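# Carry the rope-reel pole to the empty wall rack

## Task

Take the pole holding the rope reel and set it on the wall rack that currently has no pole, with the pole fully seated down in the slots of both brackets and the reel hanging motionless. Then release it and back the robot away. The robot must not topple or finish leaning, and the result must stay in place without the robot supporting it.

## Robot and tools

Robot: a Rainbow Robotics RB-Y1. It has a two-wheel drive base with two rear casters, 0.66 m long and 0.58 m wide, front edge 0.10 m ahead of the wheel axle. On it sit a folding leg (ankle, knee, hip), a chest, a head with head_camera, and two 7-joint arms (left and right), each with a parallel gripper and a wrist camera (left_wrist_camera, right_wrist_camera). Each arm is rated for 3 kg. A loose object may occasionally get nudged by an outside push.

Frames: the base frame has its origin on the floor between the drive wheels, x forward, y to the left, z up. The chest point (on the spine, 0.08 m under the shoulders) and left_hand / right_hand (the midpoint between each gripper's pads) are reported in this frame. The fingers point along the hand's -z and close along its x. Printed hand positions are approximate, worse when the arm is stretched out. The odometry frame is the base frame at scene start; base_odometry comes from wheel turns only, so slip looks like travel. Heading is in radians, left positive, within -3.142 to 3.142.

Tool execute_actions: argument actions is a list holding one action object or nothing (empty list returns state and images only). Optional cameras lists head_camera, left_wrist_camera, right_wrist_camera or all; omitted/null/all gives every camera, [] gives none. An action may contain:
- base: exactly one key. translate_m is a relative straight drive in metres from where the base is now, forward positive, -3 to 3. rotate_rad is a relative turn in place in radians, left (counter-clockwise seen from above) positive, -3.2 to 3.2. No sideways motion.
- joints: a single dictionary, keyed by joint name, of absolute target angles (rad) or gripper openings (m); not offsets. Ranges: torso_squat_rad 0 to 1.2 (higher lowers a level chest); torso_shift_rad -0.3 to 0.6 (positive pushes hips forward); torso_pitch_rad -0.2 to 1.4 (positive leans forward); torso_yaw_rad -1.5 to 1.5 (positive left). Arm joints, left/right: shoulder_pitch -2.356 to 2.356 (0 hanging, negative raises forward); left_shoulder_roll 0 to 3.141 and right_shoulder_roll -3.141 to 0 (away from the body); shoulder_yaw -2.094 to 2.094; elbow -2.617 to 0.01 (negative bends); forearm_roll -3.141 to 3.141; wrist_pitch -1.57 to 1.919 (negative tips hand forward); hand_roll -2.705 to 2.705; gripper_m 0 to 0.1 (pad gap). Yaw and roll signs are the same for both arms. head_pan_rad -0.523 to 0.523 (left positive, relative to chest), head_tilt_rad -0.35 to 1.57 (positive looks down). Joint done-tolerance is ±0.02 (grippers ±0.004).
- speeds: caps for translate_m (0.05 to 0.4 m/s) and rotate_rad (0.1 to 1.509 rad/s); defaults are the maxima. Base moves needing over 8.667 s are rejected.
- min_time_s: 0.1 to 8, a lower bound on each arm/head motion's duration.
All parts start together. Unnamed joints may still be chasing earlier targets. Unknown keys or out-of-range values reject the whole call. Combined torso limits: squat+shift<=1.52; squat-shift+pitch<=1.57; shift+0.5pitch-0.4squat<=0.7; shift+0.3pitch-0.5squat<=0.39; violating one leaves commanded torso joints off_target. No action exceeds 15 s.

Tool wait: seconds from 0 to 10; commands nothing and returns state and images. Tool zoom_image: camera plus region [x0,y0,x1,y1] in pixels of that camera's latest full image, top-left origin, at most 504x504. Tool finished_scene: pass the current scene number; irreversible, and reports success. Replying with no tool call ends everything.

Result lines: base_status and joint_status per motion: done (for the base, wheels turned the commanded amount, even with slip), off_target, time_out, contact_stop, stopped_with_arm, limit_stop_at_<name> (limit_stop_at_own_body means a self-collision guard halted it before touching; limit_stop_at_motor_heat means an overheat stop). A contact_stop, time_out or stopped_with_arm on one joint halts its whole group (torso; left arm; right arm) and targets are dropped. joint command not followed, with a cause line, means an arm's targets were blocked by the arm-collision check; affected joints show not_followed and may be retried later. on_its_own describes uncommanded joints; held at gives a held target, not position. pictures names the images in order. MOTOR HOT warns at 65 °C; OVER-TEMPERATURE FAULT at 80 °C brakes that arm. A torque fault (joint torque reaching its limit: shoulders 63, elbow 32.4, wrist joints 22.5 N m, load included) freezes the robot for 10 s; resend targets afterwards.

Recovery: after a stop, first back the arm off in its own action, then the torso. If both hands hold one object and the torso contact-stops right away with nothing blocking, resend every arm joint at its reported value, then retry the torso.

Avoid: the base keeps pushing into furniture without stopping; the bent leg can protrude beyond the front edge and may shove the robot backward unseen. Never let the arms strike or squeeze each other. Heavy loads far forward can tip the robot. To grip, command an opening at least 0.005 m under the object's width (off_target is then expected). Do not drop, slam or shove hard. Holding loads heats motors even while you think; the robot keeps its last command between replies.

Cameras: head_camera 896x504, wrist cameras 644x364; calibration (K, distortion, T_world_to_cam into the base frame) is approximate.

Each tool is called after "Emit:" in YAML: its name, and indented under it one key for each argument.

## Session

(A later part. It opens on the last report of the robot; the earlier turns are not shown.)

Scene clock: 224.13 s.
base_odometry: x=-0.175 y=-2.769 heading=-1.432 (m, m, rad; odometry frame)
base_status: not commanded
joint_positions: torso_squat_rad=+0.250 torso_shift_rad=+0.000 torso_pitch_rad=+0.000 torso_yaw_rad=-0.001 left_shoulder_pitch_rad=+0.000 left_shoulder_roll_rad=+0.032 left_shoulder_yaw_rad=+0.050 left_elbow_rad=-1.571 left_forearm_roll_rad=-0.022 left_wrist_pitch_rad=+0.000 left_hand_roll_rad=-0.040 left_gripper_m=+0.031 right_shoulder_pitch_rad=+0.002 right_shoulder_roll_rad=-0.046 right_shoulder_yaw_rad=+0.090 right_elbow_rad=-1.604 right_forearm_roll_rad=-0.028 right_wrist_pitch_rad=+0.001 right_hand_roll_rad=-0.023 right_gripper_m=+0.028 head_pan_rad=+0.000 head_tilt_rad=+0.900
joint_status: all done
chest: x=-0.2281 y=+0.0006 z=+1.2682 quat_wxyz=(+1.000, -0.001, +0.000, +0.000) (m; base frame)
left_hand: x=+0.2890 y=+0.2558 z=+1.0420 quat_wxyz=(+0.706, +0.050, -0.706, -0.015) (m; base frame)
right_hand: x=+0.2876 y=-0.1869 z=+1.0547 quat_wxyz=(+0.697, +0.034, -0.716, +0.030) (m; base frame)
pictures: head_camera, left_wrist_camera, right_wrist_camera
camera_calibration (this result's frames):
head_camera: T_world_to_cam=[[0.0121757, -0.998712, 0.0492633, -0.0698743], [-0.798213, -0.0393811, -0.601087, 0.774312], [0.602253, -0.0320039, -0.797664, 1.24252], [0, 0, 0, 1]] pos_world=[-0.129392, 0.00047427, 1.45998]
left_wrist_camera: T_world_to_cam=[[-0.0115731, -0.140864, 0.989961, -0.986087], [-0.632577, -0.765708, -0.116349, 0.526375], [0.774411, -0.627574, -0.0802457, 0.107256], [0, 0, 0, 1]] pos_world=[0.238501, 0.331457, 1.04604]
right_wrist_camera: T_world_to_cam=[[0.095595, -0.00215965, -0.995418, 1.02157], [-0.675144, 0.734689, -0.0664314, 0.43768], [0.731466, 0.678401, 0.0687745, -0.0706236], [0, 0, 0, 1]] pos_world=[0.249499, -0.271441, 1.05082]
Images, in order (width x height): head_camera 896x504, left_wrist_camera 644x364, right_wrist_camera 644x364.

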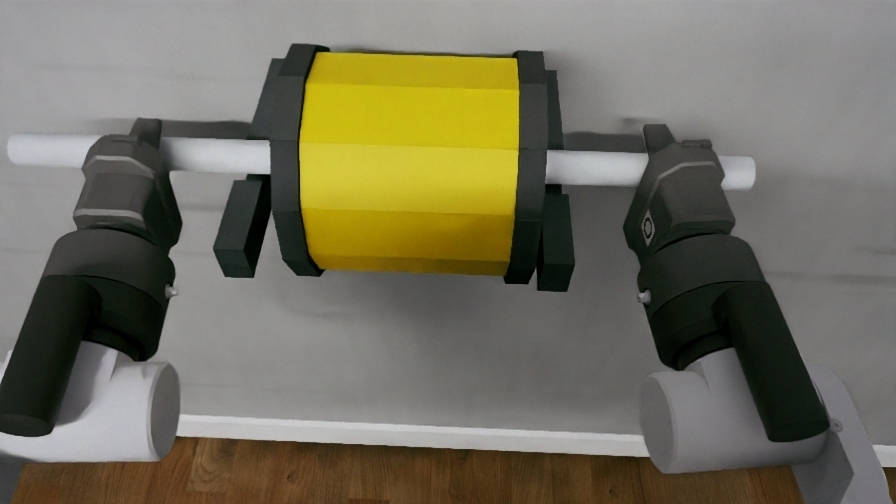

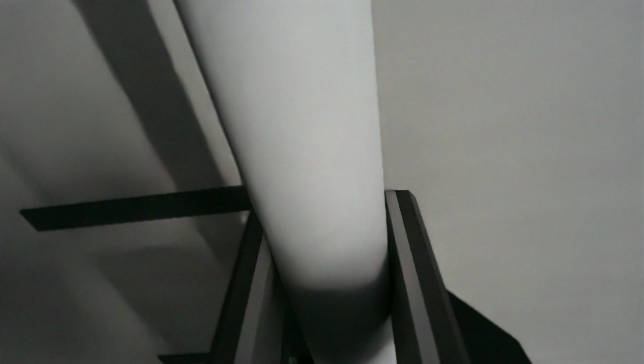

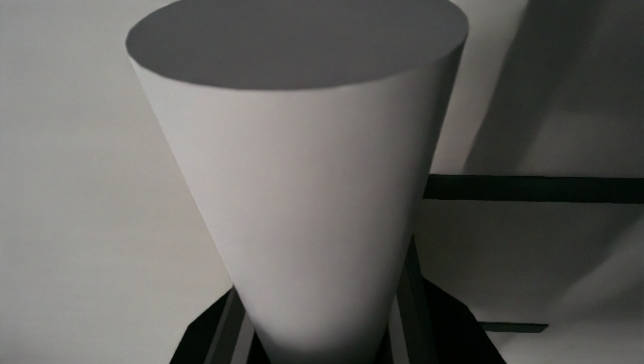

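Emit:
execute_actions:
  actions:
    - {"base":{"translate_m":-0.004}}
  cameras: []

Emit:
execute_actions:
  actions:
    - {"joints":{"torso_squat_rad":0.34}}

Scene clock: 249.97 s.
base_odometry: x=-0.176 y=-2.765 heading=-1.432 (m, m, rad; odometry frame)
base_status: done
joint_positions: torso_squat_rad=+0.250 torso_shift_rad=+0.000 torso_pitch_rad=+0.001 torso_yaw_rad=-0.001 left_shoulder_pitch_rad=+0.001 left_shoulder_roll_rad=+0.032 left_shoulder_yaw_rad=+0.050 left_elbow_rad=-1.569 left_forearm_roll_rad=-0.022 left_wrist_pitch_rad=+0.000 left_hand_roll_rad=-0.040 left_gripper_m=+0.031 right_shoulder_pitch_rad=+0.002 right_shoulder_roll_rad=-0.046 right_shoulder_yaw_rad=+0.090 right_elbow_rad=-1.603 right_forearm_roll_rad=-0.028 right_wrist_pitch_rad=+0.001 right_hand_roll_rad=-0.023 right_gripper_m=+0.028 head_pan_rad=+0.000 head_tilt_rad=+0.900
joint_status: not commanded
chest: x=-0.2276 y=+0.0006 z=+1.2682 quat_wxyz=(+1.000, -0.001, +0.000, +0.000) (m; base frame)
left_hand: x=+0.2891 y=+0.2559 z=+1.0406 quat_wxyz=(+0.707, +0.050, -0.705, -0.015) (m; base frame)
right_hand: x=+0.2880 y=-0.1869 z=+1.0542 quat_wxyz=(+0.697, +0.034, -0.715, +0.030) (m; base frame)
pictures: none
No camera images: the call's "cameras" was empty. Leave "cameras" out to get every camera's image.

Scene clock: 251.03 s.
base_odometry: x=-0.176 y=-2.765 heading=-1.432 (m, m, rad; odometry frame)
base_status: not commanded
joint_positions: torso_squat_rad=+0.340 torso_shift_rad=+0.000 torso_pitch_rad=+0.000 torso_yaw_rad=-0.001 left_shoulder_pitch_rad=-0.001 left_shoulder_roll_rad=+0.032 left_shoulder_yaw_rad=+0.050 left_elbow_rad=-1.572 left_forearm_roll_rad=-0.022 left_wrist_pitch_rad=-0.001 left_hand_roll_rad=-0.040 left_gripper_m=+0.031 right_shoulder_pitch_rad=+0.001 right_shoulder_roll_rad=-0.046 right_shoulder_yaw_rad=+0.090 right_elbow_rad=-1.604 right_forearm_roll_rad=-0.028 right_wrist_pitch_rad=+0.001 right_hand_roll_rad=-0.023 right_gripper_m=+0.028 head_pan_rad=+0.000 head_tilt_rad=+0.900
joint_status: all done
chest: x=-0.2282 y=+0.0006 z=+1.2498 quat_wxyz=(+1.000, +0.000, +0.000, +0.000) (m; base frame)
left_hand: x=+0.2894 y=+0.2556 z=+1.0250 quat_wxyz=(+0.705, +0.050, -0.707, -0.015) (m; base frame)
right_hand: x=+0.2877 y=-0.1869 z=+1.0367 quat_wxyz=(+0.697, +0.034, -0.716, +0.030) (m; base frame)
pictures: head_camera, left_wrist_camera, right_wrist_camera
camera_calibration (this result's frames):
head_camera: T_world_to_cam=[[0.0121712, -0.998715, 0.0491931, -0.0689225], [-0.798106, -0.0393408, -0.601231, 0.763459], [0.602394, -0.0319436, -0.79756, 1.22784], [0, 0, 0, 1]] pos_world=[-0.129486, 0.000422935, 1.44168]
left_wrist_camera: T_world_to_cam=[[-0.0144589, -0.141009, 0.989903, -0.968384], [-0.632592, -0.765402, -0.118269, 0.526362], [0.77435, -0.627914, -0.0781342, 0.103368], [0, 0, 0, 1]] pos_world=[0.238927, 0.331234, 1.02893]
right_wrist_camera: T_world_to_cam=[[0.09624, -0.00207, -0.995356, 1.00339], [-0.675152, 0.734647, -0.0668076, 0.436876], [0.731374, 0.678446, 0.0693049, -0.0699197], [0, 0, 0, 1]] pos_world=[0.249529, -0.271436, 1.03276]
Images, in order (width x height): head_camera 896x504, left_wrist_camera 644x364, right_wrist_camera 644x364.

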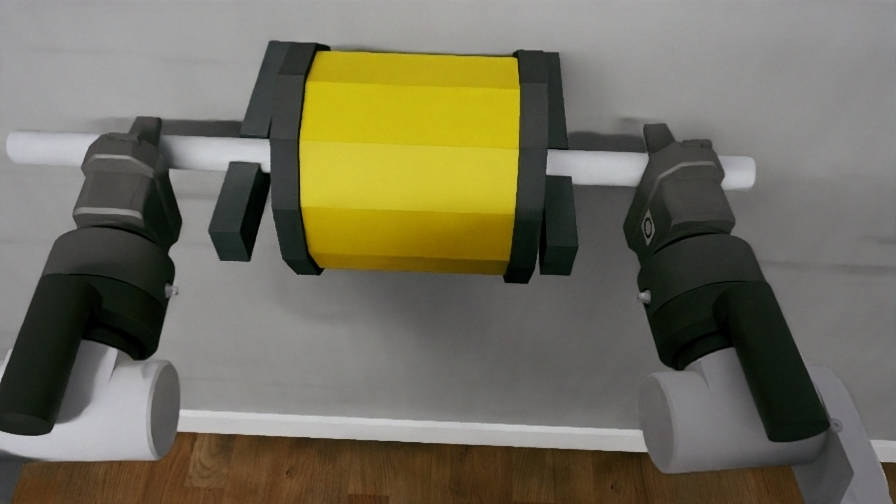

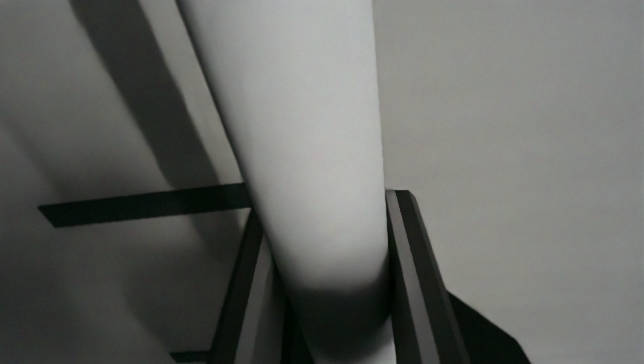

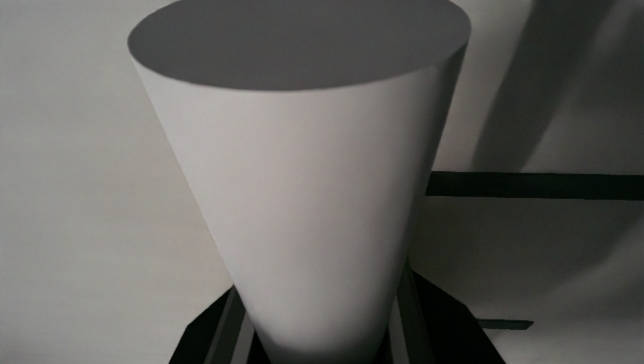

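Seated.

Emit:
execute_actions:
  actions:
    - {"joints":{"left_gripper_m":0.1,"right_gripper_m":0.1}}
  cameras: []

Emit:
execute_actions:
  actions:
    - {"base":{"translate_m":-0.5},"joints":{"head_tilt_rad":0.55}}
  cameras: ["head_camera"]

Emit:
wait:
  seconds: 3

Scene clock: 259.90 s.
base_odometry: x=-0.176 y=-2.765 heading=-1.432 (m, m, rad; odometry frame)
base_status: not commanded
joint_positions: torso_squat_rad=+0.340 torso_shift_rad=+0.000 torso_pitch_rad=+0.000 torso_yaw_rad=-0.001 left_shoulder_pitch_rad=+0.000 left_shoulder_roll_rad=+0.032 left_shoulder_yaw_rad=+0.050 left_elbow_rad=-1.570 left_forearm_roll_rad=-0.022 left_wrist_pitch_rad=+0.000 left_hand_roll_rad=-0.040 left_gripper_m=+0.100 right_shoulder_pitch_rad=+0.000 right_shoulder_roll_rad=-0.046 right_shoulder_yaw_rad=+0.090 right_elbow_rad=-1.605 right_forearm_roll_rad=-0.028 right_wrist_pitch_rad=+0.000 right_hand_roll_rad=-0.023 right_gripper_m=+0.099 head_pan_rad=+0.000 head_tilt_rad=+0.900
joint_status: all done
chest: x=-0.2280 y=+0.0006 z=+1.2499 quat_wxyz=(+1.000, +0.000, +0.000, +0.000) (m; base frame)
left_hand: x=+0.2891 y=+0.2558 z=+1.0235 quat_wxyz=(+0.707, +0.050, -0.706, -0.015) (m; base frame)
right_hand: x=+0.2880 y=-0.1867 z=+1.0376 quat_wxyz=(+0.696, +0.034, -0.717, +0.030) (m; base frame)
pictures: none
No camera images: the call's "cameras" was empty. Leave "cameras" out to get every camera's image.

Scene clock: 262.70 s.
base_odometry: x=-0.245 y=-2.270 heading=-1.433 (m, m, rad; odometry frame)
base_status: done
joint_positions: torso_squat_rad=+0.340 torso_shift_rad=+0.000 torso_pitch_rad=+0.000 torso_yaw_rad=-0.001 left_shoulder_pitch_rad=+0.000 left_shoulder_roll_rad=+0.032 left_shoulder_yaw_rad=+0.050 left_elbow_rad=-1.570 left_forearm_roll_rad=-0.022 left_wrist_pitch_rad=+0.000 left_hand_roll_rad=-0.040 left_gripper_m=+0.100 right_shoulder_pitch_rad=+0.000 right_shoulder_roll_rad=-0.046 right_shoulder_yaw_rad=+0.090 right_elbow_rad=-1.605 right_forearm_roll_rad=-0.028 right_wrist_pitch_rad=+0.000 right_hand_roll_rad=-0.023 right_gripper_m=+0.099 head_pan_rad=+0.000 head_tilt_rad=+0.550
joint_status: all done
chest: x=-0.2280 y=+0.0006 z=+1.2499 quat_wxyz=(+1.000, +0.000, +0.000, +0.000) (m; base frame)
left_hand: x=+0.2890 y=+0.2559 z=+1.0232 quat_wxyz=(+0.707, +0.050, -0.706, -0.015) (m; base frame)
right_hand: x=+0.2881 y=-0.1867 z=+1.0377 quat_wxyz=(+0.696, +0.034, -0.717, +0.030) (m; base frame)
pictures: head_camera
camera_calibration (this result's frames):
head_camera: T_world_to_cam=[[-0.00513216, -0.998701, 0.0506854, -0.0746255], [-0.543831, -0.0397477, -0.838253, 1.15972], [0.839179, -0.0318663, -0.542921, 0.907248], [0, 0, 0, 1]] pos_world=[-0.131038, 0.000478108, 1.46848]
Images, in order (width x height): head_camera 896x504.

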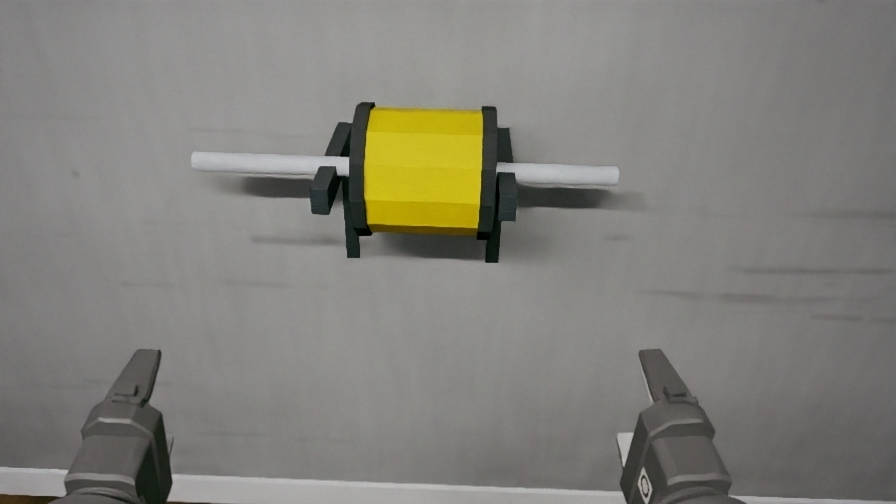

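Scene clock: 265.70 s.
base_odometry: x=-0.245 y=-2.270 heading=-1.433 (m, m, rad; odometry frame)
base_status: done
joint_positions: torso_squat_rad=+0.340 torso_shift_rad=+0.000 torso_pitch_rad=+0.000 torso_yaw_rad=-0.001 left_shoulder_pitch_rad=+0.000 left_shoulder_roll_rad=+0.032 left_shoulder_yaw_rad=+0.050 left_elbow_rad=-1.570 left_forearm_roll_rad=-0.022 left_wrist_pitch_rad=+0.000 left_hand_roll_rad=-0.040 left_gripper_m=+0.100 right_shoulder_pitch_rad=+0.000 right_shoulder_roll_rad=-0.046 right_shoulder_yaw_rad=+0.090 right_elbow_rad=-1.605 right_forearm_roll_rad=-0.028 right_wrist_pitch_rad=+0.000 right_hand_roll_rad=-0.023 right_gripper_m=+0.099 head_pan_rad=+0.000 head_tilt_rad=+0.550
joint_status: all done
chest: x=-0.2280 y=+0.0006 z=+1.2499 quat_wxyz=(+1.000, +0.000, +0.000, +0.000) (m; base frame)
left_hand: x=+0.2890 y=+0.2559 z=+1.0232 quat_wxyz=(+0.707, +0.050, -0.706, -0.015) (m; base frame)
right_hand: x=+0.2881 y=-0.1867 z=+1.0377 quat_wxyz=(+0.696, +0.034, -0.717, +0.030) (m; base frame)
wait: 3.00 s; at rest by 0.27 s
pictures: head_camera, left_wrist_camera, right_wrist_camera
camera_calibration (this result's frames):
head_camera: T_world_to_cam=[[-0.00513176, -0.998701, 0.0506852, -0.0746252], [-0.54383, -0.0397478, -0.838254, 1.15972], [0.83918, -0.0318658, -0.542919, 0.907248], [0, 0, 0, 1]] pos_world=[-0.13104, 0.00047805, 1.46848]
left_wrist_camera: T_world_to_cam=[[-0.0103557, -0.141039, 0.98995, -0.967761], [-0.632614, -0.765773, -0.115718, 0.523636], [0.774398, -0.627454, -0.0812933, 0.106793], [0, 0, 0, 1]] pos_world=[0.238537, 0.331502, 1.02731]
right_wrist_camera: T_world_to_cam=[[0.0984563, -0.00181441, -0.99514, 1.00354], [-0.675312, 0.734377, -0.0681524, 0.43848], [0.730931, 0.67874, 0.0710787, -0.0721241], [0, 0, 0, 1]] pos_world=[0.250023, -0.271235, 1.03368]
Images, in order (width x height): head_camera 896x504, left_wrist_camera 644x364, right_wrist_camera 644x364.

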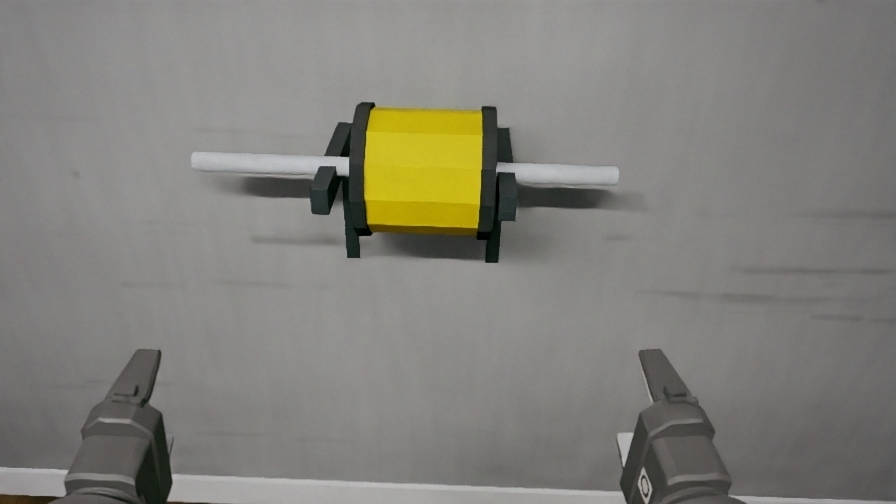

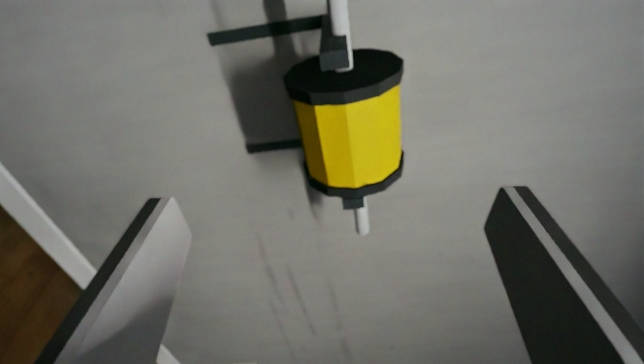

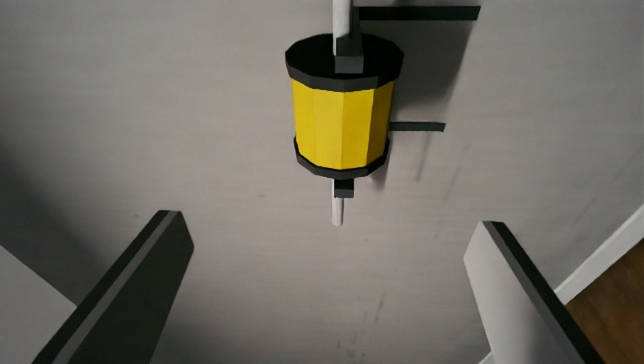

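Emit:
finished_scene:
  scene: 1

The scene is finished: the task was done.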